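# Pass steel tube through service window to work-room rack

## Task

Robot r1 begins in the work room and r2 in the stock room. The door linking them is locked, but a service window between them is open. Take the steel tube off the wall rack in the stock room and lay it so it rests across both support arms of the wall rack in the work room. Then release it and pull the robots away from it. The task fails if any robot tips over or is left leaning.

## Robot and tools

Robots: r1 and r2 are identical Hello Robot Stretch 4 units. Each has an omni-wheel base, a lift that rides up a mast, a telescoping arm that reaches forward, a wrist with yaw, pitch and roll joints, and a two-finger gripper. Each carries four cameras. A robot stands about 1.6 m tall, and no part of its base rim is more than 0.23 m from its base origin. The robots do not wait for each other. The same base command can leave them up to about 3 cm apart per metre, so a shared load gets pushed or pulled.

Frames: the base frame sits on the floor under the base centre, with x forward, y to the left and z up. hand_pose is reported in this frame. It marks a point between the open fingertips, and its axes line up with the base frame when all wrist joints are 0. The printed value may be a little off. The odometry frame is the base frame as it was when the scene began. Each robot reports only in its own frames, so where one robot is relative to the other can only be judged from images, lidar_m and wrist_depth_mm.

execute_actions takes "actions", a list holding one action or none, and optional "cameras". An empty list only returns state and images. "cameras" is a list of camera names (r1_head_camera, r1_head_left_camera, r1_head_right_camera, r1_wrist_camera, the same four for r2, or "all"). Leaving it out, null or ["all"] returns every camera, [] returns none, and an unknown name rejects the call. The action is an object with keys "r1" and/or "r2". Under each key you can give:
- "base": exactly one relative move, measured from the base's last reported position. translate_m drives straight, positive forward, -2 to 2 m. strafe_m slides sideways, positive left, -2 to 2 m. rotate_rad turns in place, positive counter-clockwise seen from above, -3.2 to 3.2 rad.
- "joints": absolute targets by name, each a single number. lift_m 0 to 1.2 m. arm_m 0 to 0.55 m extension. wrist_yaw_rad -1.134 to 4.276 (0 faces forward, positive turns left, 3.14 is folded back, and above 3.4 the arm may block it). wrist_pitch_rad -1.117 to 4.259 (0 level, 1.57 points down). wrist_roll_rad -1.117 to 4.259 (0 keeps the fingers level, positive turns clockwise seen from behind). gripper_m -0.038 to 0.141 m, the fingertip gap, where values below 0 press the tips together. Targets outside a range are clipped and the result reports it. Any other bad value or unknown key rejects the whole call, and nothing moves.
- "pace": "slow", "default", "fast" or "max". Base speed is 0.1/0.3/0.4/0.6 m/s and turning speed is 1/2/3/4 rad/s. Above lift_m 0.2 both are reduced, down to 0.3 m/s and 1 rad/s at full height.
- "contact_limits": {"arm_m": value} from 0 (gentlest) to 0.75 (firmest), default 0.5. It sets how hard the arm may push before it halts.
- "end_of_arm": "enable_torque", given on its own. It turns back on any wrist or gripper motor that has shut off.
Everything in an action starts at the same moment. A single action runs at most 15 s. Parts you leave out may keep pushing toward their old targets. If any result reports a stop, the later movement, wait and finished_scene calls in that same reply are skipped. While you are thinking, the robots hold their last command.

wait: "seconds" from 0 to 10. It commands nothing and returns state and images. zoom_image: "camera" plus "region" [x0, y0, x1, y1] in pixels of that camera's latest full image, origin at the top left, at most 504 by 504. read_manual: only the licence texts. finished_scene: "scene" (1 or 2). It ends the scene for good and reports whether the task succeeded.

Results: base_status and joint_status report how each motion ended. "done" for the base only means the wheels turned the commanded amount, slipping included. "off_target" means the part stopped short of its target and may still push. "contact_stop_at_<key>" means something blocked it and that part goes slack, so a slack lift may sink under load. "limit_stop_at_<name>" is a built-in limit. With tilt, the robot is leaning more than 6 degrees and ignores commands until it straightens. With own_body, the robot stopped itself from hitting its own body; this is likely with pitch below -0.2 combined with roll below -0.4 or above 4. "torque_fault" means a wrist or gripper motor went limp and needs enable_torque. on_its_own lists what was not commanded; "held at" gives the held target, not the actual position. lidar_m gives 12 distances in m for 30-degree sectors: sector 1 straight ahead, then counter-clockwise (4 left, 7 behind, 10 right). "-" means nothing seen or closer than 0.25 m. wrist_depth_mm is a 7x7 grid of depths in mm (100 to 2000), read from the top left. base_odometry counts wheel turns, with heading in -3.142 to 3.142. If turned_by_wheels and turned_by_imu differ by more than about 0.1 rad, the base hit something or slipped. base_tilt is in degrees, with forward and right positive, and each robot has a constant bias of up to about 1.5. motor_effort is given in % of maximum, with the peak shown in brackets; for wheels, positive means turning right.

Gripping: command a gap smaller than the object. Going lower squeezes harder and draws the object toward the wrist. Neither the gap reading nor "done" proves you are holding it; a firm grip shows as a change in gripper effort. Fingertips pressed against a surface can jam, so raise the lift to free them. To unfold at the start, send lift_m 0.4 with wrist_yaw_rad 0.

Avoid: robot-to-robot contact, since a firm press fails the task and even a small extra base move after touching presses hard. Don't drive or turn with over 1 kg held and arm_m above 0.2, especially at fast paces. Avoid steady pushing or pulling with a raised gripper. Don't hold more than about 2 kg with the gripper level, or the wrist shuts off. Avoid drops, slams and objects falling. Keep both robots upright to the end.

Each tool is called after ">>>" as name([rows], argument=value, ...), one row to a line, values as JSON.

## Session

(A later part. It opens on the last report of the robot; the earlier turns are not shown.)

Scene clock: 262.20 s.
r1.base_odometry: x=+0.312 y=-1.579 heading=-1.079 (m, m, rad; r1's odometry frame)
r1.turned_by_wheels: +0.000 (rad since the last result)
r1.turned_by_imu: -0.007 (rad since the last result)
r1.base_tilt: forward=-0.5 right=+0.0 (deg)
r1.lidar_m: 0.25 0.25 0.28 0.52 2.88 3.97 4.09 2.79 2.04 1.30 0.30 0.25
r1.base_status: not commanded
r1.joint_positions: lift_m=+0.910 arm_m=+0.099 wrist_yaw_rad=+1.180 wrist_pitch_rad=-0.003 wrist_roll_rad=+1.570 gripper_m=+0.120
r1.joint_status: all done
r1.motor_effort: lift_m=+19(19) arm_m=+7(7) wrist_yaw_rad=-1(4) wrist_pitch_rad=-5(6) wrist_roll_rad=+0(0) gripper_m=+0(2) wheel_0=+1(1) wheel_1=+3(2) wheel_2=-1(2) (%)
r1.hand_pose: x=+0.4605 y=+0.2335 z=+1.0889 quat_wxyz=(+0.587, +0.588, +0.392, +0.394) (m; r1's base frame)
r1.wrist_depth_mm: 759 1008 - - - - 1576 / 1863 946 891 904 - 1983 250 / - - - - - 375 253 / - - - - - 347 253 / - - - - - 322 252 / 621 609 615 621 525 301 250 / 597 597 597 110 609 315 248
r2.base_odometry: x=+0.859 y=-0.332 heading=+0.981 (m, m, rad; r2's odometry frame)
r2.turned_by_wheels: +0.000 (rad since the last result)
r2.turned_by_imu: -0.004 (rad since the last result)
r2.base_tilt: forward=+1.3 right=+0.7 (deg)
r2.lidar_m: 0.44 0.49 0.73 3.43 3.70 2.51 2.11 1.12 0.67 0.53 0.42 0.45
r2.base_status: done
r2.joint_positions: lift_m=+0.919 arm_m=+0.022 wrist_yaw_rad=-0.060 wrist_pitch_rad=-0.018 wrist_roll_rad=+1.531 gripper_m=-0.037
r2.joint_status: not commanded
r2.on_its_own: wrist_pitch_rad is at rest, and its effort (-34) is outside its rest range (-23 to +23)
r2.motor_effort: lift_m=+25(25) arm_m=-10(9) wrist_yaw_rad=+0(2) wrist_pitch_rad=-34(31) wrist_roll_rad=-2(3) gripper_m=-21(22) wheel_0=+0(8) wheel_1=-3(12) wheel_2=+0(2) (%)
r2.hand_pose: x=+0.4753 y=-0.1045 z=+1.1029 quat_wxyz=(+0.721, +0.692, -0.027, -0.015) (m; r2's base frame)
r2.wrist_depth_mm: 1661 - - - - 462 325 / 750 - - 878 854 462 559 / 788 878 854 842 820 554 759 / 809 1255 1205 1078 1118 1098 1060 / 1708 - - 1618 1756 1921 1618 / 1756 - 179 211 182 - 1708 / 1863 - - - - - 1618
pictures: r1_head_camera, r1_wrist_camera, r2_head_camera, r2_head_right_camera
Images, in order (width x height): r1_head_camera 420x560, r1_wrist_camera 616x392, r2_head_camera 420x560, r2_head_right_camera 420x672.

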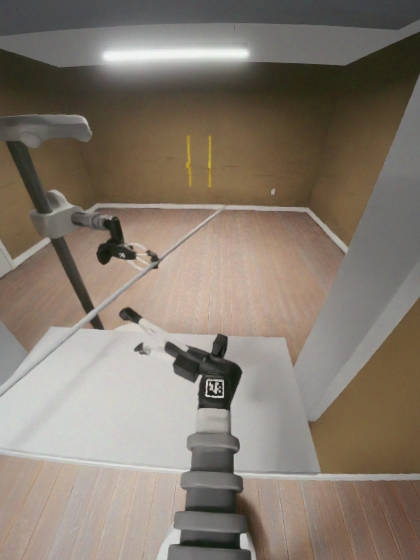

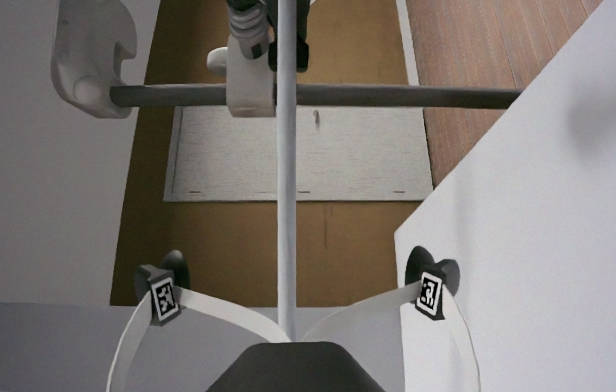

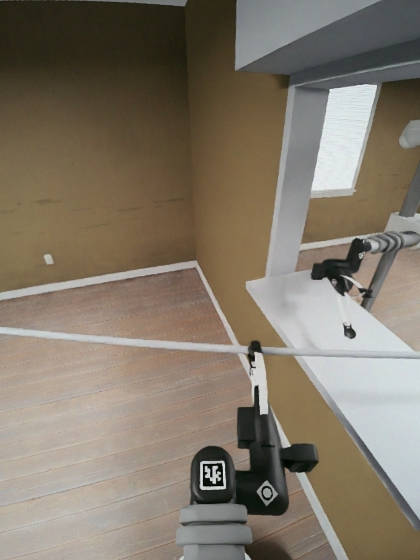

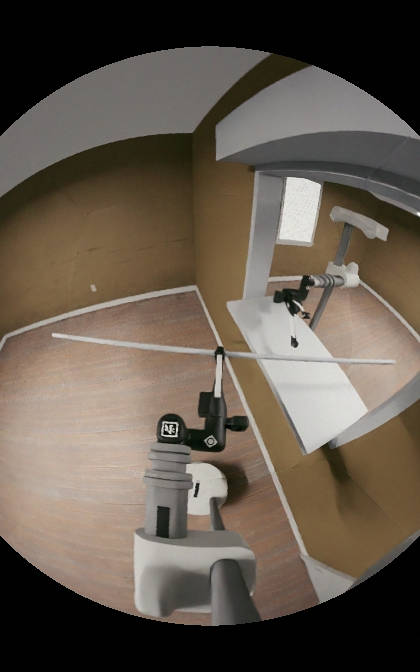

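>>> zoom_image(camera="r1_wrist_camera", region=[200, 0, 400, 392])

>>> zoom_image(camera="r2_head_right_camera", region=[180, 250, 420, 600])

Region (200, 0, 400, 392) of r1_wrist_camera's 616x392 image, scaled by 1.286; it fills the left 257 columns of this view, and the rest is white.

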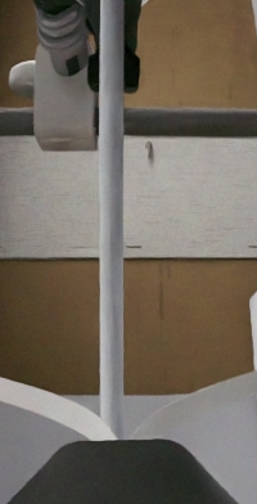

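Region (180, 250, 420, 600) of r2_head_right_camera's 420x672 image, scaled by 1.440, with more detail than that image has; it fills the left 346 columns of this view, and the rest is white.

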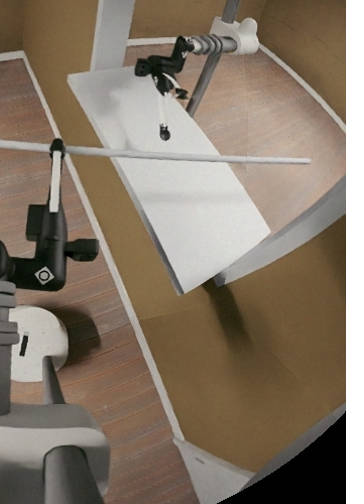

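>>> zoom_image(camera="r1_wrist_camera", region=[260, 70, 320, 130])

>>> zoom_image(camera="r1_wrist_camera", region=[260, 250, 320, 310])

Region (260, 70, 320, 130) of r1_wrist_camera's 616x392 image, scaled by 8.400.

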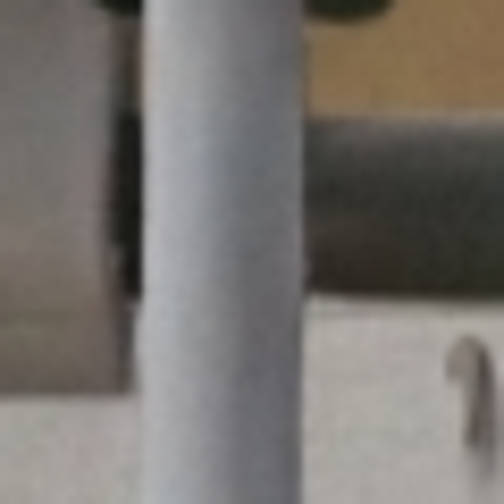

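Region (260, 250, 320, 310) of r1_wrist_camera's 616x392 image, scaled by 8.400.

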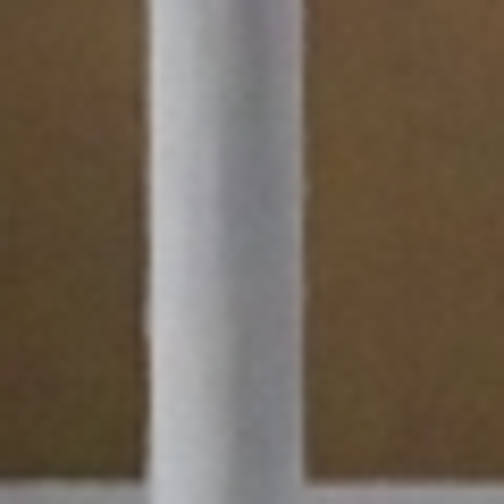

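>>> execute_actions([
  {"r2": {"base": {"strafe_m": -0.22}}, "r1": {"base": {"strafe_m": 0.095}, "joints": {"arm_m": 0.203, "lift_m": 0.92}}},
], cameras=["r1_head_camera", "r1_wrist_camera", "r2_head_camera", "r2_wrist_camera"])

Scene clock: 313.30 s.
r1.base_odometry: x=+0.396 y=-1.535 heading=-1.079 (m, m, rad; r1's odometry frame)
r1.turned_by_wheels: +0.000 (rad since the last result)
r1.turned_by_imu: -0.002 (rad since the last result)
r1.base_tilt: forward=-0.5 right=-0.1 (deg)
r1.lidar_m: 0.25 0.25 0.27 0.39 0.48 3.80 4.11 2.94 2.14 1.35 0.27 0.25
r1.base_status: done
r1.joint_positions: lift_m=+0.920 arm_m=+0.202 wrist_yaw_rad=+1.180 wrist_pitch_rad=-0.002 wrist_roll_rad=+1.570 gripper_m=+0.120
r1.joint_status: all done
r1.motor_effort: lift_m=+21(22) arm_m=+6(5) wrist_yaw_rad=-1(1) wrist_pitch_rad=-6(6) wrist_roll_rad=+2(1) gripper_m=-2(2) wheel_0=-1(10) wheel_1=+0(6) wheel_2=+0(2) (%)
r1.hand_pose: x=+0.5635 y=+0.2335 z=+1.0988 quat_wxyz=(+0.587, +0.588, +0.392, +0.394) (m; r1's base frame)
r1.wrist_depth_mm: - - - - - - 1537 / 750 - - - - - 1537 / 654 - 488 488 - - 1537 / 654 891 723 222 - 1983 1430 / 1921 - - 449 - 1921 266 / - - - 225 - 319 264 / 1098 854 1430 109 866 334 262
r2.base_odometry: x=+1.041 y=-0.454 heading=+0.981 (m, m, rad; r2's odometry frame)
r2.turned_by_wheels: +0.000 (rad since the last result)
r2.turned_by_imu: -0.001 (rad since the last result)
r2.base_tilt: forward=+1.2 right=+0.8 (deg)
r2.lidar_m: 0.44 0.49 0.74 3.62 3.94 2.41 2.04 0.73 0.39 0.31 0.25 0.27
r2.base_status: done
r2.joint_positions: lift_m=+0.919 arm_m=+0.022 wrist_yaw_rad=-0.060 wrist_pitch_rad=-0.018 wrist_roll_rad=+1.531 gripper_m=-0.037
r2.joint_status: not commanded
r2.on_its_own: wrist_pitch_rad is at rest, and its effort (-31) is outside its rest range (-23 to +23)
r2.motor_effort: lift_m=+25(25) arm_m=-9(10) wrist_yaw_rad=+0(3) wrist_pitch_rad=-31(35) wrist_roll_rad=-2(3) gripper_m=-23(21) wheel_0=+1(10) wheel_1=-1(8) wheel_2=+0(1) (%)
r2.hand_pose: x=+0.4753 y=-0.1046 z=+1.1029 quat_wxyz=(+0.721, +0.692, -0.027, -0.015) (m; r2's base frame)
r2.wrist_depth_mm: 1661 - - 530 - 462 322 / 1756 - - 500 - 466 310 / 1756 - - 477 - 459 309 / 759 878 254 343 699 364 309 / 798 1025 960 452 788 389 307 / 842 - 179 211 182 384 1618 / 1808 - - - - - 1618
pictures: r1_head_camera, r1_wrist_camera, r2_head_camera, r2_wrist_camera
Images, in order (width x height): r1_head_camera 420x560, r1_wrist_camera 616x392, r2_head_camera 420x560, r2_wrist_camera 616x392.

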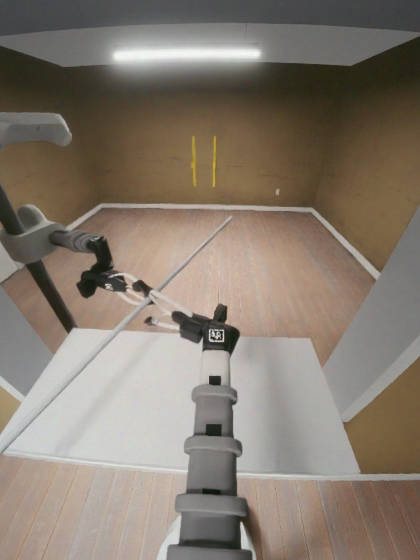

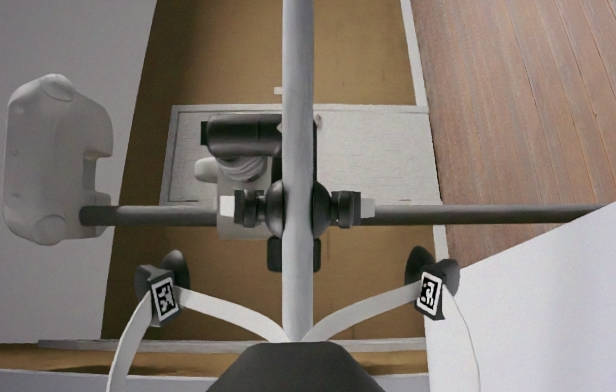

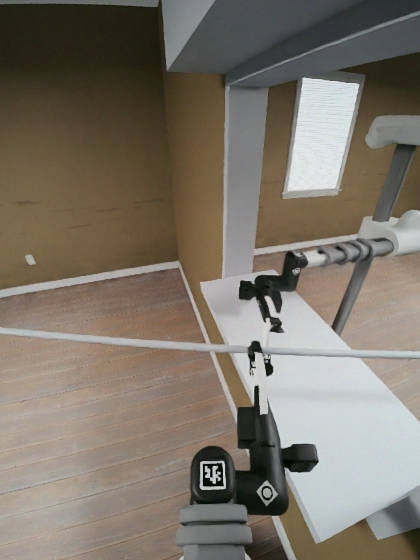

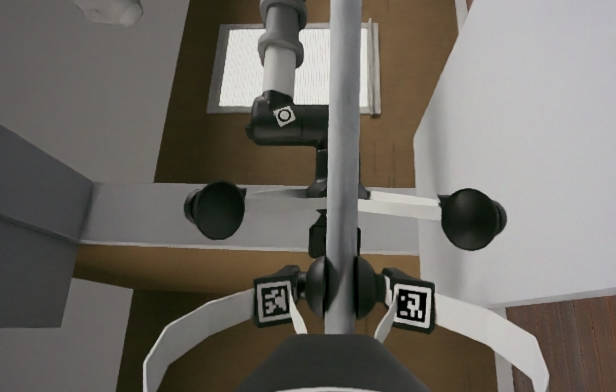

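>>> zoom_image(camera="r1_wrist_camera", region=[120, 150, 480, 340])

>>> zoom_image(camera="r2_wrist_camera", region=[170, 160, 530, 350])

Region (120, 150, 480, 340) of r1_wrist_camera's 616x392 image, scaled by 1.400; it fills the top 266 rows of this view, and the rest is white.

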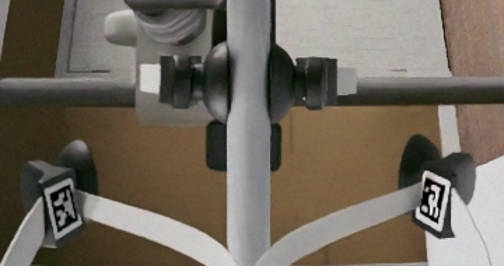

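Region (170, 160, 530, 350) of r2_wrist_camera's 616x392 image, scaled by 1.400; it fills the top 266 rows of this view, and the rest is white.

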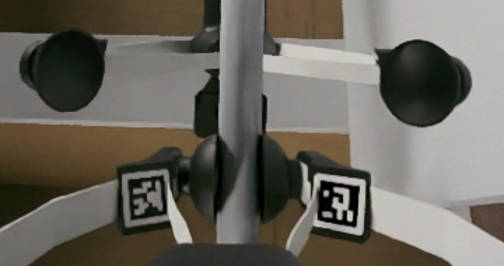

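>>> execute_actions([
  {"r2": {"base": {"strafe_m": 0.013}}, "r1": {"joints": {"gripper_m": 0.028, "lift_m": 0.922}}},
], cameras=["r1_wrist_camera", "r2_wrist_camera"])

Scene clock: 338.77 s.
r1.base_odometry: x=+0.396 y=-1.535 heading=-1.079 (m, m, rad; r1's odometry frame)
r1.turned_by_wheels: +0.000 (rad since the last result)
r1.turned_by_imu: -0.003 (rad since the last result)
r1.base_tilt: forward=-0.6 right=+0.1 (deg)
r1.lidar_m: 0.25 0.25 0.27 0.40 0.51 3.80 4.13 2.91 2.15 1.30 0.30 0.25
r1.base_status: not commanded
r1.joint_positions: lift_m=+0.922 arm_m=+0.202 wrist_yaw_rad=+1.180 wrist_pitch_rad=-0.002 wrist_roll_rad=+1.570 gripper_m=+0.028
r1.joint_status: all done
r1.motor_effort: lift_m=+20(20) arm_m=+7(7) wrist_yaw_rad=-1(0) wrist_pitch_rad=-6(6) wrist_roll_rad=+1(0) gripper_m=-3(3) wheel_0=-1(1) wheel_1=+0(0) wheel_2=+0(0) (%)
r1.hand_pose: x=+0.5635 y=+0.2335 z=+1.1008 quat_wxyz=(+0.587, +0.588, +0.392, +0.394) (m; r1's base frame)
r1.wrist_depth_mm: - - - - - - 1537 / 661 - - - - - 1537 / 661 - 554 484 - - 1576 / 647 878 723 222 778 1983 1499 / 1921 - - 449 - - 270 / - - 190 220 193 364 267 / 1098 634 904 110 866 325 264
r2.base_odometry: x=+1.031 y=-0.447 heading=+0.981 (m, m, rad; r2's odometry frame)
r2.turned_by_wheels: +0.000 (rad since the last result)
r2.turned_by_imu: -0.002 (rad since the last result)
r2.base_tilt: forward=+1.2 right=+0.8 (deg)
r2.lidar_m: 0.45 0.46 0.73 3.63 3.95 2.44 2.06 0.78 0.40 0.36 0.25 0.28
r2.base_status: done
r2.joint_positions: lift_m=+0.919 arm_m=+0.022 wrist_yaw_rad=-0.060 wrist_pitch_rad=-0.018 wrist_roll_rad=+1.531 gripper_m=-0.037
r2.joint_status: not commanded
r2.on_its_own: wrist_pitch_rad is at rest, and its effort (-32) is outside its rest range (-23 to +23)
r2.motor_effort: lift_m=+25(25) arm_m=-9(9) wrist_yaw_rad=+0(2) wrist_pitch_rad=-32(34) wrist_roll_rad=-3(2) gripper_m=-22(21) wheel_0=-1(10) wheel_1=+2(10) wheel_2=+0(0) (%)
r2.hand_pose: x=+0.4753 y=-0.1045 z=+1.1029 quat_wxyz=(+0.721, +0.692, -0.027, -0.015) (m; r2's base frame)
r2.wrist_depth_mm: 1808 - - 525 - 466 320 / 1756 - - 484 - 459 310 / 1708 - - 480 - 455 310 / 759 878 866 216 370 455 307 / 798 1098 1042 452 798 455 309 / 831 - 180 211 182 415 1661 / 1808 - - - - - 1618
pictures: r1_wrist_camera, r2_wrist_camera
Images, in order (width x height): r1_wrist_camera 616x392, r2_wrist_camera 616x392.

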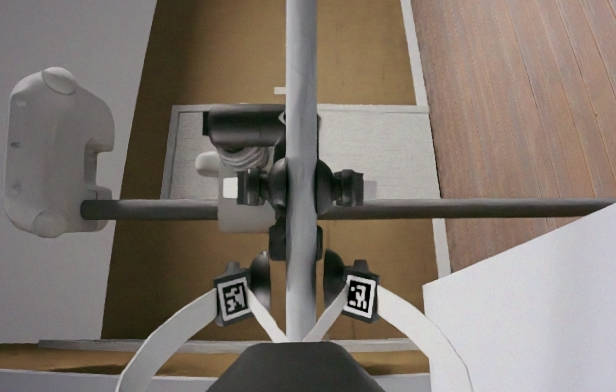

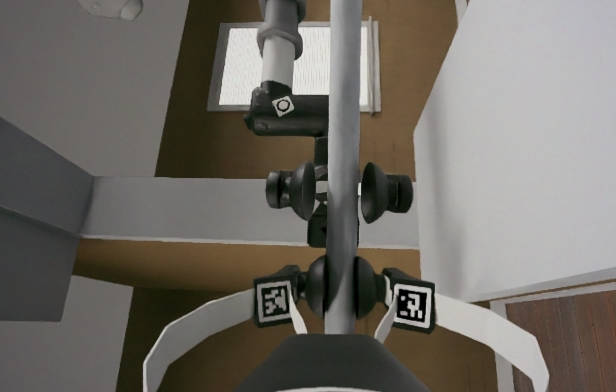

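>>> zoom_image(camera="r2_wrist_camera", region=[250, 150, 430, 330])

>>> zoom_image(camera="r1_wrist_camera", region=[210, 150, 390, 330])

Region (250, 150, 430, 330) of r2_wrist_camera's 616x392 image, scaled by 2.800.

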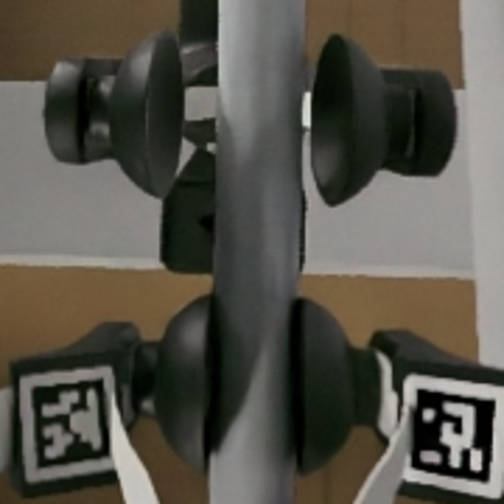

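Region (210, 150, 390, 330) of r1_wrist_camera's 616x392 image, scaled by 2.800.

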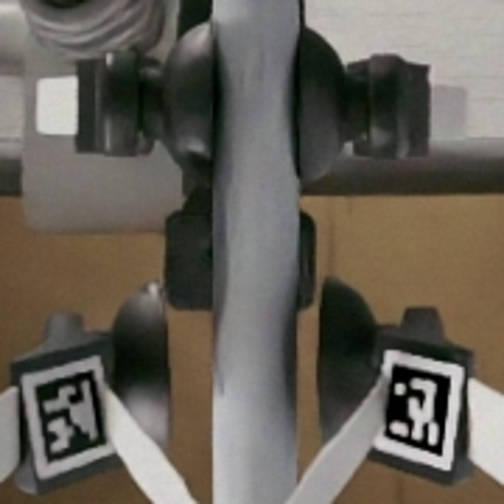

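>>> execute_actions([
  {"r2": {"joints": {"arm_m": 0.038}, "pace": "slow"}, "r1": {"joints": {"gripper_m": -0.037}}},
], cameras=["r1_wrist_camera", "r2_wrist_camera"])

Scene clock: 370.13 s.
r1.base_odometry: x=+0.396 y=-1.535 heading=-1.079 (m, m, rad; r1's odometry frame)
r1.turned_by_wheels: +0.000 (rad since the last result)
r1.turned_by_imu: -0.002 (rad since the last result)
r1.base_tilt: forward=-0.5 right=-0.2 (deg)
r1.lidar_m: 0.25 0.25 0.28 0.36 0.48 3.81 4.10 2.92 2.15 1.33 0.28 0.25
r1.base_status: not commanded
r1.joint_positions: lift_m=+0.922 arm_m=+0.202 wrist_yaw_rad=+1.179 wrist_pitch_rad=-0.001 wrist_roll_rad=+1.570 gripper_m=-0.037
r1.joint_status: all done
r1.motor_effort: lift_m=+20(21) arm_m=+6(7) wrist_yaw_rad=+2(2) wrist_pitch_rad=-8(9) wrist_roll_rad=+0(0) gripper_m=-20(21) wheel_0=-1(1) wheel_1=+0(0) wheel_2=+0(0) (%)
r1.hand_pose: x=+0.5638 y=+0.2333 z=+1.1005 quat_wxyz=(+0.588, +0.588, +0.393, +0.394) (m; r1's base frame)
r1.wrist_depth_mm: - - - - - - 1576 / 661 - - - - - 1576 / 654 - 535 462 - - 1537 / 647 866 723 206 778 1983 1499 / 1983 - - 207 - - 268 / - - 180 203 181 342 267 / 1138 580 931 110 866 297 264
r2.base_odometry: x=+1.031 y=-0.447 heading=+0.981 (m, m, rad; r2's odometry frame)
r2.turned_by_wheels: +0.000 (rad since the last result)
r2.turned_by_imu: -0.001 (rad since the last result)
r2.base_tilt: forward=+1.2 right=+0.8 (deg)
r2.lidar_m: 0.46 0.48 0.75 3.61 3.92 2.41 2.05 0.77 0.42 0.35 0.25 0.26
r2.base_status: not commanded
r2.joint_positions: lift_m=+0.919 arm_m=+0.036 wrist_yaw_rad=-0.061 wrist_pitch_rad=-0.019 wrist_roll_rad=+1.531 gripper_m=-0.037
r2.joint_status: all done
r2.on_its_own: wrist_pitch_rad is at rest, and its effort (-31) is outside its rest range (-23 to +23)
r2.motor_effort: lift_m=+25(25) arm_m=+9(11) wrist_yaw_rad=+3(3) wrist_pitch_rad=-31(36) wrist_roll_rad=-3(3) gripper_m=-25(24) wheel_0=-1(1) wheel_1=+2(2) wheel_2=+0(0) (%)
r2.hand_pose: x=+0.4899 y=-0.1048 z=+1.1032 quat_wxyz=(+0.721, +0.692, -0.028, -0.015) (m; r2's base frame)
r2.wrist_depth_mm: 1708 - - 508 - 466 322 / 1756 - - 473 - 466 314 / 1708 - - 466 - 459 312 / 750 842 854 212 254 459 310 / 788 1060 991 436 798 455 309 / 831 - 179 208 183 404 1661 / 1808 - - - - - 1576
pictures: r1_wrist_camera, r2_wrist_camera
Images, in order (width x height): r1_wrist_camera 616x392, r2_wrist_camera 616x392.

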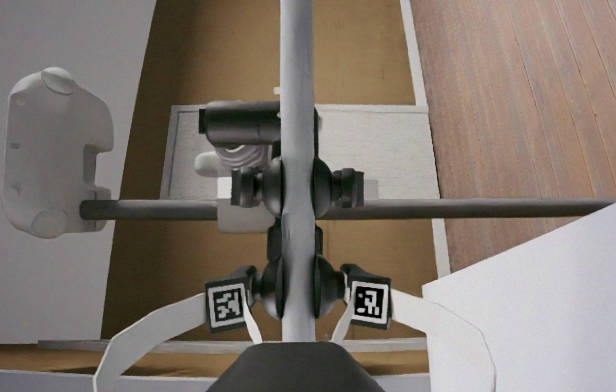

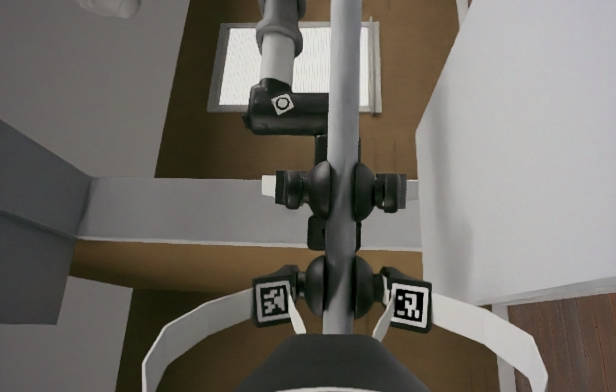

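>>> execute_actions([
  {"r2": {"joints": {"lift_m": 0.907}, "pace": "slow"}, "r1": {"joints": {"lift_m": 0.935}, "pace": "slow"}},
], cameras=["r1_wrist_camera", "r2_wrist_camera"])

Scene clock: 376.93 s.
r1.base_odometry: x=+0.396 y=-1.535 heading=-1.079 (m, m, rad; r1's odometry frame)
r1.turned_by_wheels: +0.000 (rad since the last result)
r1.turned_by_imu: -0.002 (rad since the last result)
r1.base_tilt: forward=-0.3 right=+0.0 (deg)
r1.lidar_m: 0.25 0.25 0.27 0.37 0.46 3.84 4.13 2.92 2.16 1.30 0.29 0.25
r1.base_status: not commanded
r1.joint_positions: lift_m=+0.935 arm_m=+0.202 wrist_yaw_rad=+1.179 wrist_pitch_rad=+0.007 wrist_roll_rad=+1.571 gripper_m=-0.037
r1.joint_status: all done
r1.on_its_own: wrist_pitch_rad is at rest, and its effort (-33) is outside its rest range (-23 to +23)
r1.motor_effort: lift_m=+24(21) arm_m=+6(6) wrist_yaw_rad=+2(2) wrist_pitch_rad=-33(33) wrist_roll_rad=-5(5) gripper_m=-22(20) wheel_0=-1(1) wheel_1=+0(0) wheel_2=+0(0) (%)
r1.hand_pose: x=+0.5639 y=+0.2333 z=+1.1108 quat_wxyz=(+0.589, +0.586, +0.395, +0.391) (m; r1's base frame)
r1.wrist_depth_mm: - - - - - - 1537 / 668 - - - - - 1537 / 647 - 591 469 - - 1576 / 647 - 750 208 788 - 1499 / 1983 - - 207 - - 277 / - - 180 203 179 332 277 / 1281 634 1430 110 866 325 273
r2.base_odometry: x=+1.031 y=-0.447 heading=+0.981 (m, m, rad; r2's odometry frame)
r2.turned_by_wheels: +0.000 (rad since the last result)
r2.turned_by_imu: -0.002 (rad since the last result)
r2.base_tilt: forward=+1.3 right=+0.8 (deg)
r2.lidar_m: 0.45 0.48 0.74 3.61 3.95 2.38 2.04 0.79 0.44 0.34 0.25 0.25
r2.base_status: not commanded
r2.joint_positions: lift_m=+0.907 arm_m=+0.037 wrist_yaw_rad=-0.061 wrist_pitch_rad=-0.028 wrist_roll_rad=+1.530 gripper_m=-0.037
r2.joint_status: all done
r2.motor_effort: lift_m=+14(26) arm_m=+8(8) wrist_yaw_rad=+3(3) wrist_pitch_rad=-3(33) wrist_roll_rad=+0(3) gripper_m=-23(23) wheel_0=-1(1) wheel_1=+2(2) wheel_2=+0(0) (%)
r2.hand_pose: x=+0.4900 y=-0.1048 z=+1.0938 quat_wxyz=(+0.721, +0.692, -0.031, -0.012) (m; r2's base frame)
r2.wrist_depth_mm: 1756 - - 521 - 462 315 / 1708 - - 473 - 459 306 / 1708 - - 469 - 459 303 / 759 866 842 212 707 452 301 / 798 1098 1025 433 788 445 300 / 820 - 180 212 182 404 1661 / 1863 - - - - - 1708
pictures: r1_wrist_camera, r2_wrist_camera
Images, in order (width x height): r1_wrist_camera 616x392, r2_wrist_camera 616x392.

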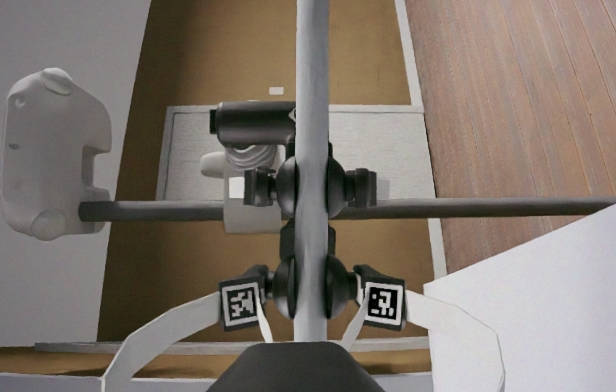

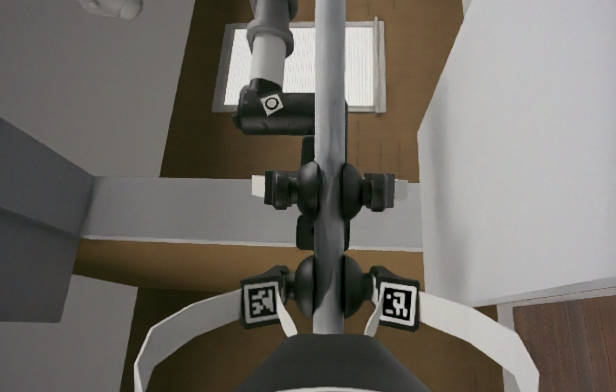

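>>> execute_actions([
  {"r2": {"joints": {"gripper_m": 0.065, "arm_m": 0.023}}},
], cameras=["r1_wrist_camera", "r1_head_camera"])

Scene clock: 390.93 s.
r1.base_odometry: x=+0.396 y=-1.535 heading=-1.079 (m, m, rad; r1's odometry frame)
r1.turned_by_wheels: +0.000 (rad since the last result)
r1.turned_by_imu: -0.002 (rad since the last result)
r1.base_tilt: forward=-0.6 right=+0.0 (deg)
r1.lidar_m: 0.25 0.25 0.29 0.27 0.34 3.84 4.13 2.92 2.15 1.31 0.30 0.25
r1.base_status: not commanded
r1.joint_positions: lift_m=+0.935 arm_m=+0.202 wrist_yaw_rad=+1.180 wrist_pitch_rad=+0.006 wrist_roll_rad=+1.571 gripper_m=-0.037
r1.joint_status: not commanded
r1.on_its_own: wrist_pitch_rad is at rest, and its effort (-31) is outside its rest range (-23 to +23)
r1.motor_effort: lift_m=+24(24) arm_m=+4(6) wrist_yaw_rad=+1(3) wrist_pitch_rad=-31(32) wrist_roll_rad=-3(3) gripper_m=-19(23) wheel_0=+2(2) wheel_1=+0(0) wheel_2=+2(2) (%)
r1.hand_pose: x=+0.5639 y=+0.2334 z=+1.1110 quat_wxyz=(+0.589, +0.586, +0.395, +0.391) (m; r1's base frame)
r1.wrist_depth_mm: - - - - - - 1537 / 654 - - - - - 1499 / 654 - 591 477 - - 1499 / 647 - 723 359 227 - 1537 / 1921 - - 210 - - 278 / - - 181 202 179 329 274 / 1229 627 1430 110 842 317 273
r2.base_odometry: x=+1.031 y=-0.447 heading=+0.981 (m, m, rad; r2's odometry frame)
r2.turned_by_wheels: +0.000 (rad since the last result)
r2.turned_by_imu: -0.002 (rad since the last result)
r2.base_tilt: forward=+1.2 right=+0.8 (deg)
r2.lidar_m: 0.44 0.45 0.63 3.61 3.94 2.45 2.06 0.78 0.40 0.35 0.25 0.26
r2.base_status: not commanded
r2.joint_positions: lift_m=+0.907 arm_m=+0.024 wrist_yaw_rad=-0.060 wrist_pitch_rad=-0.028 wrist_roll_rad=+1.530 gripper_m=+0.065
r2.joint_status: all done
r2.motor_effort: lift_m=+14(15) arm_m=-8(13) wrist_yaw_rad=+1(3) wrist_pitch_rad=-5(6) wrist_roll_rad=+0(0) gripper_m=-4(27) wheel_0=-1(1) wheel_1=+2(2) wheel_2=+0(0) (%)
r2.hand_pose: x=+0.4779 y=-0.1047 z=+1.0937 quat_wxyz=(+0.721, +0.692, -0.031, -0.012) (m; r2's base frame)
r2.wrist_depth_mm: 1756 - - 530 - 462 312 / 1708 - - 492 - 459 304 / 1661 - - 477 - 455 303 / 750 878 866 224 798 452 301 / 809 1138 854 809 809 445 297 / 820 - 198 220 199 484 1661 / 1756 - - - - - 1808
pictures: r1_head_camera, r1_wrist_camera
Images, in order (width x height): r1_head_camera 420x560, r1_wrist_camera 616x392.

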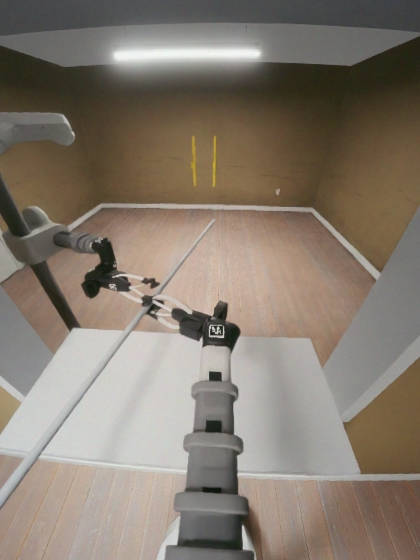

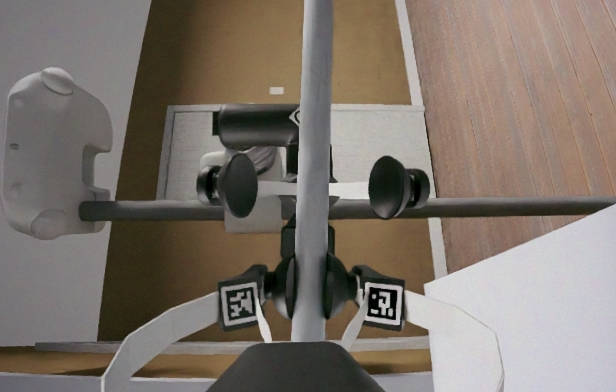

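>>> execute_actions(actions=[], cameras=["r1_wrist_camera", "r1_head_camera", "r1_head_left_camera"])

Scene clock: 393.20 s.
r1.base_odometry: x=+0.396 y=-1.535 heading=-1.079 (m, m, rad; r1's odometry frame)
r1.turned_by_wheels: +0.000 (rad since the last result)
r1.turned_by_imu: -0.001 (rad since the last result)
r1.base_tilt: forward=-0.6 right=-0.2 (deg)
r1.lidar_m: 0.25 0.25 0.28 0.30 0.38 3.83 4.10 2.92 2.14 1.34 0.27 0.25
r1.base_status: not commanded
r1.joint_positions: lift_m=+0.935 arm_m=+0.202 wrist_yaw_rad=+1.180 wrist_pitch_rad=+0.006 wrist_roll_rad=+1.571 gripper_m=-0.037
r1.joint_status: not commanded
r1.on_its_own: wrist_pitch_rad is at rest, and its effort (-31) is outside its rest range (-23 to +23)
r1.motor_effort: lift_m=+24(24) arm_m=+5(6) wrist_yaw_rad=+0(3) wrist_pitch_rad=-31(32) wrist_roll_rad=-4(3) gripper_m=-18(23) wheel_0=+1(2) wheel_1=+0(0) wheel_2=+2(2) (%)
r1.hand_pose: x=+0.5639 y=+0.2334 z=+1.1110 quat_wxyz=(+0.589, +0.586, +0.395, +0.391) (m; r1's base frame)
r1.wrist_depth_mm: - - - - - - 1537 / 661 - - - - - 1537 / 654 - 591 477 - - 1537 / 647 - 723 362 227 - 1499 / 1983 - - 208 - - 278 / - - 179 204 180 329 276 / 1229 647 1430 110 831 317 276
r2.base_odometry: x=+1.031 y=-0.447 heading=+0.981 (m, m, rad; r2's odometry frame)
r2.turned_by_wheels: +0.000 (rad since the last result)
r2.turned_by_imu: -0.001 (rad since the last result)
r2.base_tilt: forward=+1.2 right=+0.8 (deg)
r2.lidar_m: 0.43 0.49 0.64 3.63 3.93 2.41 2.06 0.76 0.42 0.35 0.25 0.27
r2.base_status: not commanded
r2.joint_positions: lift_m=+0.907 arm_m=+0.024 wrist_yaw_rad=-0.060 wrist_pitch_rad=-0.028 wrist_roll_rad=+1.530 gripper_m=+0.065
r2.joint_status: all done
r2.motor_effort: lift_m=+14(15) arm_m=-8(13) wrist_yaw_rad=+1(3) wrist_pitch_rad=-5(6) wrist_roll_rad=+0(0) gripper_m=-2(27) wheel_0=-1(1) wheel_1=+2(2) wheel_2=+0(0) (%)
r2.hand_pose: x=+0.4779 y=-0.1047 z=+1.0937 quat_wxyz=(+0.721, +0.692, -0.031, -0.012) (m; r2's base frame)
r2.wrist_depth_mm: 1808 - - 535 - 459 314 / 1756 - - 488 - 455 304 / 1661 - - 480 - 452 303 / 759 878 866 224 798 449 300 / 798 1118 854 820 798 442 298 / 831 - 198 221 198 484 1708 / 1808 - - - - - 1808
pictures: r1_head_camera, r1_head_left_camera, r1_wrist_camera
Images, in order (width x height): r1_head_camera 420x560, r1_head_left_camera 420x672, r1_wrist_camera 616x392.

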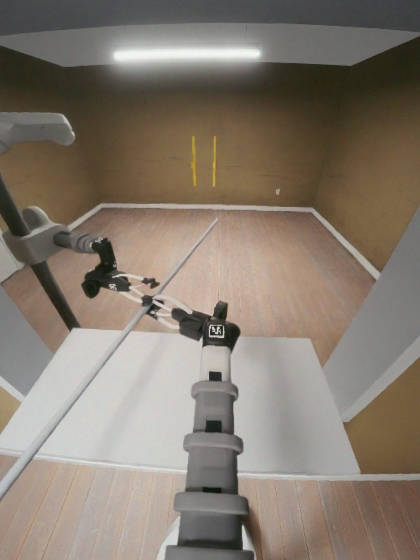

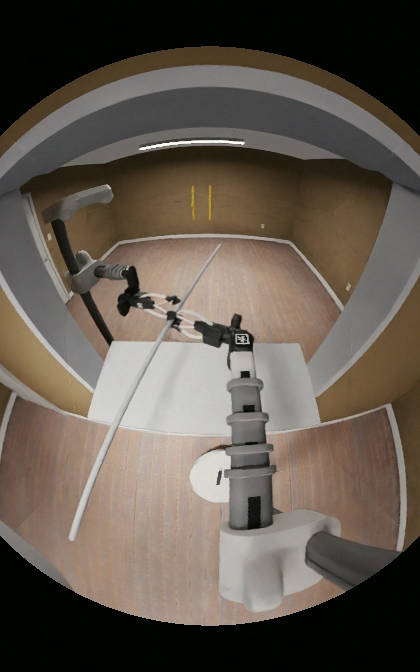

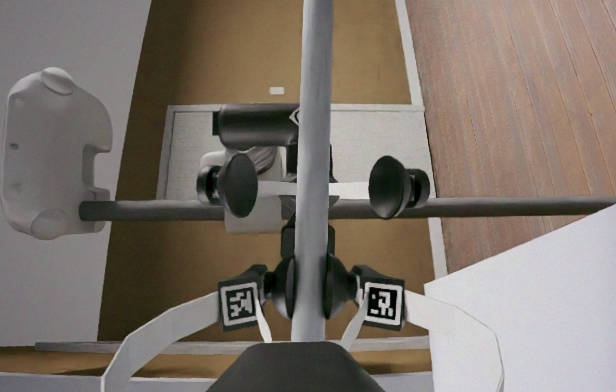

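>>> execute_actions([
  {"r2": {"base": {"translate_m": -0.45}, "joints": {"arm_m": 0.0}, "pace": "fast"}, "r1": {"base": {"translate_m": -2.0}, "joints": {"wrist_roll_rad": 1.54, "arm_m": 0.15}, "pace": "fast"}},
], cameras=["r1_wrist_camera", "r1_head_camera", "r1_head_left_camera"])

Scene clock: 440.60 s.
r1.base_odometry: x=-0.548 y=+0.228 heading=-1.079 (m, m, rad; r1's odometry frame)
r1.turned_by_wheels: +0.000 (rad since the last result)
r1.turned_by_imu: -0.015 (rad since the last result)
r1.base_tilt: forward=-0.3 right=-0.1 (deg)
r1.lidar_m: 0.69 0.37 0.28 0.29 0.32 1.73 1.94 2.04 2.13 2.02 2.11 2.43
r1.base_status: done
r1.joint_positions: lift_m=+0.935 arm_m=+0.151 wrist_yaw_rad=+1.180 wrist_pitch_rad=+0.006 wrist_roll_rad=+1.541 gripper_m=-0.037
r1.joint_status: all done
r1.on_its_own: wrist_pitch_rad is at rest, and its effort (-31) is outside its rest range (-23 to +23)
r1.motor_effort: lift_m=+23(24) arm_m=-6(3) wrist_yaw_rad=+1(4) wrist_pitch_rad=-31(32) wrist_roll_rad=-5(6) gripper_m=-19(18) wheel_0=-3(8) wheel_1=-1(5) wheel_2=-1(14) (%)
r1.hand_pose: x=+0.5127 y=+0.2334 z=+1.1111 quat_wxyz=(+0.597, +0.578, +0.389, +0.397) (m; r1's base frame)
r1.wrist_depth_mm: - - - - - - 1576 / - - - - - - 1537 / - - - - - - 1576 / - - - - - - 1576 / - - - 210 - - 1537 / - - 180 204 179 1921 1537 / - - - 110 - 1863 1537
r2.base_odometry: x=+0.780 y=-0.821 heading=+0.980 (m, m, rad; r2's odometry frame)
r2.turned_by_wheels: +0.000 (rad since the last result)
r2.turned_by_imu: -0.008 (rad since the last result)
r2.base_tilt: forward=+1.3 right=+0.8 (deg)
r2.lidar_m: 0.72 3.09 3.56 3.69 3.36 1.92 1.61 0.99 0.57 0.47 0.46 0.55
r2.base_status: done
r2.joint_positions: lift_m=+0.907 arm_m=+0.002 wrist_yaw_rad=-0.060 wrist_pitch_rad=-0.028 wrist_roll_rad=+1.530 gripper_m=+0.065
r2.joint_status: all done
r2.motor_effort: lift_m=+15(15) arm_m=-9(11) wrist_yaw_rad=+0(1) wrist_pitch_rad=-6(6) wrist_roll_rad=+0(0) gripper_m=-3(1) wheel_0=-2(6) wheel_1=-3(8) wheel_2=-1(12) (%)
r2.hand_pose: x=+0.4552 y=-0.1046 z=+1.0936 quat_wxyz=(+0.721, +0.692, -0.031, -0.012) (m; r2's base frame)
r2.wrist_depth_mm: 410 402 399 389 384 377 379 / 759 - - - - 455 427 / 768 - - - - 452 539 / 809 1078 1366 1366 1160 549 842 / 866 1160 1576 1708 1281 1499 1464 / 1756 - 198 - 199 - 1756 / 1756 - - - - - 1808
pictures: r1_head_camera, r1_head_left_camera, r1_wrist_camera
Images, in order (width x height): r1_head_camera 420x560, r1_head_left_camera 420x672, r1_wrist_camera 616x392.

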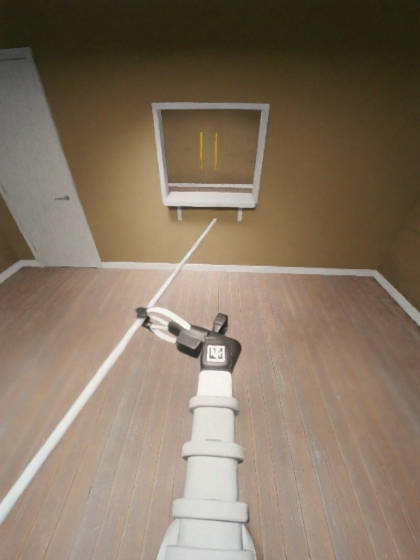

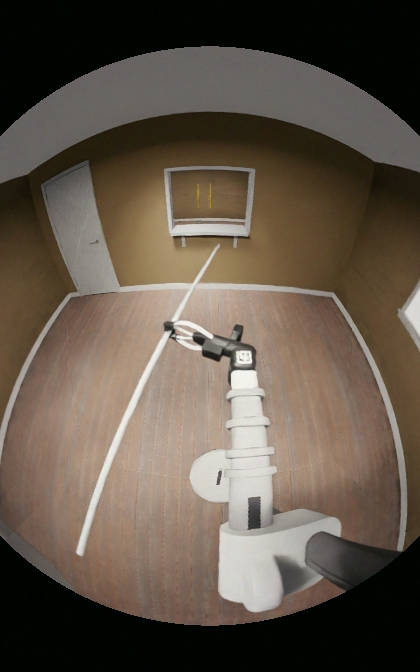

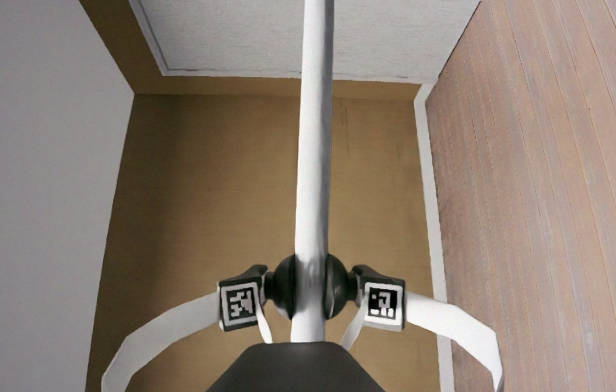

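>>> execute_actions([
  {"r1": {"base": {"rotate_rad": 1.66}, "joints": {"wrist_yaw_rad": 1.24, "arm_m": 0.12, "lift_m": 0.66}, "pace": "slow"}},
], cameras=["r1_wrist_camera", "r1_head_camera", "r1_head_left_camera"])

Scene clock: 464.53 s.
r1.base_odometry: x=-0.548 y=+0.228 heading=+0.580 (m, m, rad; r1's odometry frame)
r1.turned_by_wheels: +1.659 (rad since the last result)
r1.turned_by_imu: +1.694 (rad since the last result)
r1.base_tilt: forward=-0.6 right=+0.0 (deg)
r1.lidar_m: 2.67 0.26 1.71 1.65 2.06 2.06 2.03 2.20 2.37 2.20 2.49 2.73
r1.base_status: done
r1.joint_positions: lift_m=+0.660 arm_m=+0.121 wrist_yaw_rad=+1.241 wrist_pitch_rad=+0.006 wrist_roll_rad=+1.541 gripper_m=-0.037
r1.joint_status: all done
r1.on_its_own: wrist_pitch_rad is at rest, and its effort (-31) is outside its rest range (-23 to +23)
r1.motor_effort: lift_m=+19(21) arm_m=-6(6) wrist_yaw_rad=-2(14) wrist_pitch_rad=-31(31) wrist_roll_rad=-5(3) gripper_m=-18(20) wheel_0=-4(10) wheel_1=-3(7) wheel_2=-5(9) (%)
r1.hand_pose: x=+0.4682 y=+0.2446 z=+0.8364 quat_wxyz=(+0.585, +0.566, +0.407, +0.415) (m; r1's base frame)
r1.wrist_depth_mm: - - - - - 1661 1229 / - - - - - 1708 1160 / - - 1983 - - 1661 1182 / 1921 1921 1921 1983 - 1661 1160 / 1863 1921 1921 211 1983 1661 1138 / 1808 1863 180 196 180 1430 1138 / 1756 1808 1756 110 1921 1336 1182
r2.base_odometry: x=+0.780 y=-0.821 heading=+0.980 (m, m, rad; r2's odometry frame)
r2.turned_by_wheels: +0.000 (rad since the last result)
r2.turned_by_imu: -0.002 (rad since the last result)
r2.base_tilt: forward=+1.3 right=+0.8 (deg)
r2.lidar_m: 0.73 3.08 3.57 3.69 3.39 1.93 1.61 0.99 0.57 0.46 0.46 0.55
r2.base_status: not commanded
r2.joint_positions: lift_m=+0.907 arm_m=+0.002 wrist_yaw_rad=-0.060 wrist_pitch_rad=-0.028 wrist_roll_rad=+1.530 gripper_m=+0.065
r2.joint_status: not commanded
r2.motor_effort: lift_m=+14(15) arm_m=-9(9) wrist_yaw_rad=+0(1) wrist_pitch_rad=-7(8) wrist_roll_rad=+0(0) gripper_m=-2(3) wheel_0=-2(1) wheel_1=-3(3) wheel_2=-1(1) (%)
r2.hand_pose: x=+0.4552 y=-0.1046 z=+1.0936 quat_wxyz=(+0.721, +0.692, -0.031, -0.012) (m; r2's base frame)
r2.wrist_depth_mm: 407 402 397 392 384 375 382 / 768 - - - - 455 430 / 759 - - - - 452 539 / 809 1060 1366 1366 1182 549 842 / 878 1160 1576 1661 1281 1499 1430 / 1708 - 198 - 198 - 1808 / 1808 - - - - - 1808
pictures: r1_head_camera, r1_head_left_camera, r1_wrist_camera
Images, in order (width x height): r1_head_camera 420x560, r1_head_left_camera 420x672, r1_wrist_camera 616x392.

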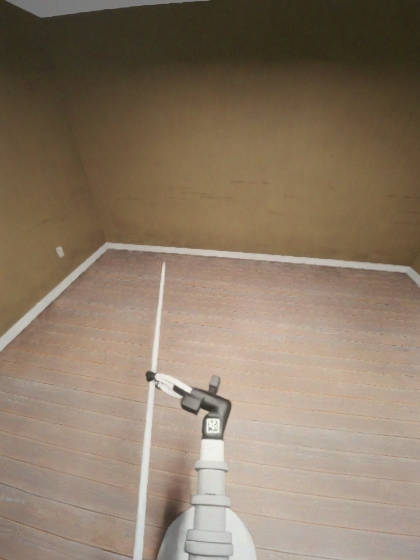

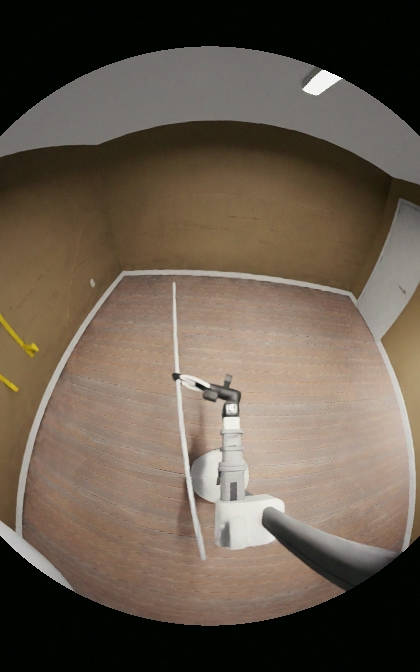

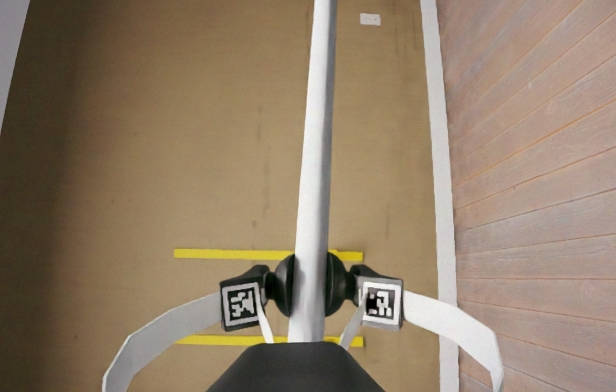

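>>> execute_actions(actions=[], cameras=["r1_wrist_camera", "r1_head_camera", "r1_head_left_camera"])

Scene clock: 466.43 s.
r1.base_odometry: x=-0.548 y=+0.228 heading=+0.580 (m, m, rad; r1's odometry frame)
r1.turned_by_wheels: +0.000 (rad since the last result)
r1.turned_by_imu: -0.001 (rad since the last result)
r1.base_tilt: forward=-0.5 right=+0.0 (deg)
r1.lidar_m: 2.67 0.26 1.69 1.64 2.11 2.09 2.04 2.19 2.39 2.22 2.50 2.74
r1.base_status: done
r1.joint_positions: lift_m=+0.660 arm_m=+0.121 wrist_yaw_rad=+1.240 wrist_pitch_rad=+0.006 wrist_roll_rad=+1.541 gripper_m=-0.037
r1.joint_status: all done
r1.on_its_own: wrist_pitch_rad is at rest, and its effort (-32) is outside its rest range (-23 to +23)
r1.motor_effort: lift_m=+19(21) arm_m=-6(6) wrist_yaw_rad=+0(14) wrist_pitch_rad=-32(31) wrist_roll_rad=-4(3) gripper_m=-19(20) wheel_0=-4(10) wheel_1=-3(7) wheel_2=-5(9) (%)
r1.hand_pose: x=+0.4684 y=+0.2444 z=+0.8363 quat_wxyz=(+0.585, +0.566, +0.407, +0.415) (m; r1's base frame)
r1.wrist_depth_mm: - - - - - 1618 1229 / - - - - - 1661 1160 / - - - 1983 - 1708 1160 / 1983 1863 1921 - - 1661 1160 / 1983 1863 1921 213 1983 1618 1138 / 1808 1921 180 195 179 1430 1118 / 1808 1808 1808 110 1863 1397 1205
r2.base_odometry: x=+0.780 y=-0.821 heading=+0.980 (m, m, rad; r2's odometry frame)
r2.turned_by_wheels: +0.000 (rad since the last result)
r2.turned_by_imu: -0.001 (rad since the last result)
r2.base_tilt: forward=+1.2 right=+0.8 (deg)
r2.lidar_m: 0.74 3.09 3.57 3.70 3.41 1.91 1.60 0.98 0.57 0.45 0.44 0.55
r2.base_status: not commanded
r2.joint_positions: lift_m=+0.907 arm_m=+0.002 wrist_yaw_rad=-0.060 wrist_pitch_rad=-0.028 wrist_roll_rad=+1.530 gripper_m=+0.065
r2.joint_status: not commanded
r2.motor_effort: lift_m=+15(15) arm_m=-9(9) wrist_yaw_rad=+0(1) wrist_pitch_rad=-7(8) wrist_roll_rad=+0(0) gripper_m=-1(3) wheel_0=-2(1) wheel_1=-3(3) wheel_2=-1(1) (%)
r2.hand_pose: x=+0.4552 y=-0.1046 z=+1.0936 quat_wxyz=(+0.721, +0.692, -0.031, -0.012) (m; r2's base frame)
r2.wrist_depth_mm: 404 402 397 392 384 377 379 / 759 - - - - 459 427 / 759 - - - - 455 539 / 809 1078 1366 1336 1160 549 842 / 866 1138 1576 1618 1281 1464 1430 / 1756 - 198 - 198 - 1756 / 1808 - - - - - 1756
pictures: r1_head_camera, r1_head_left_camera, r1_wrist_camera
Images, in order (width x height): r1_head_camera 420x560, r1_head_left_camera 420x672, r1_wrist_camera 616x392.

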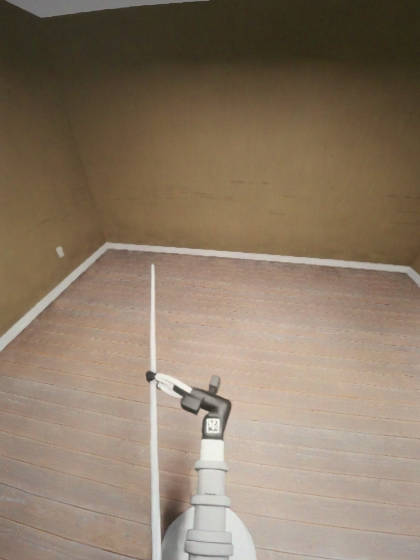

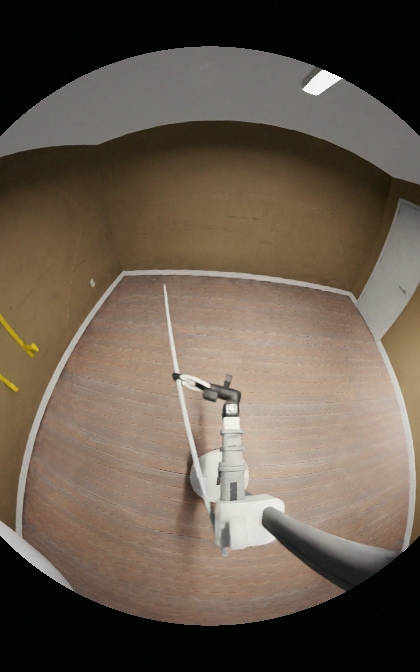

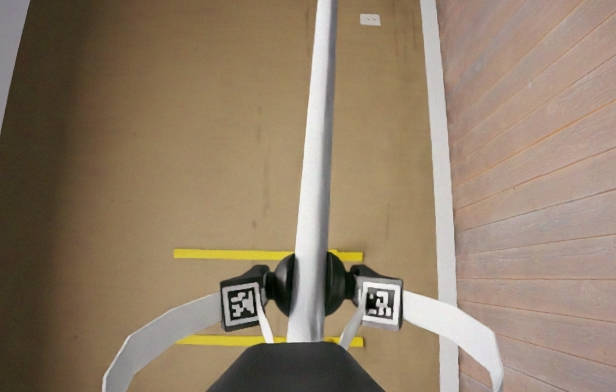

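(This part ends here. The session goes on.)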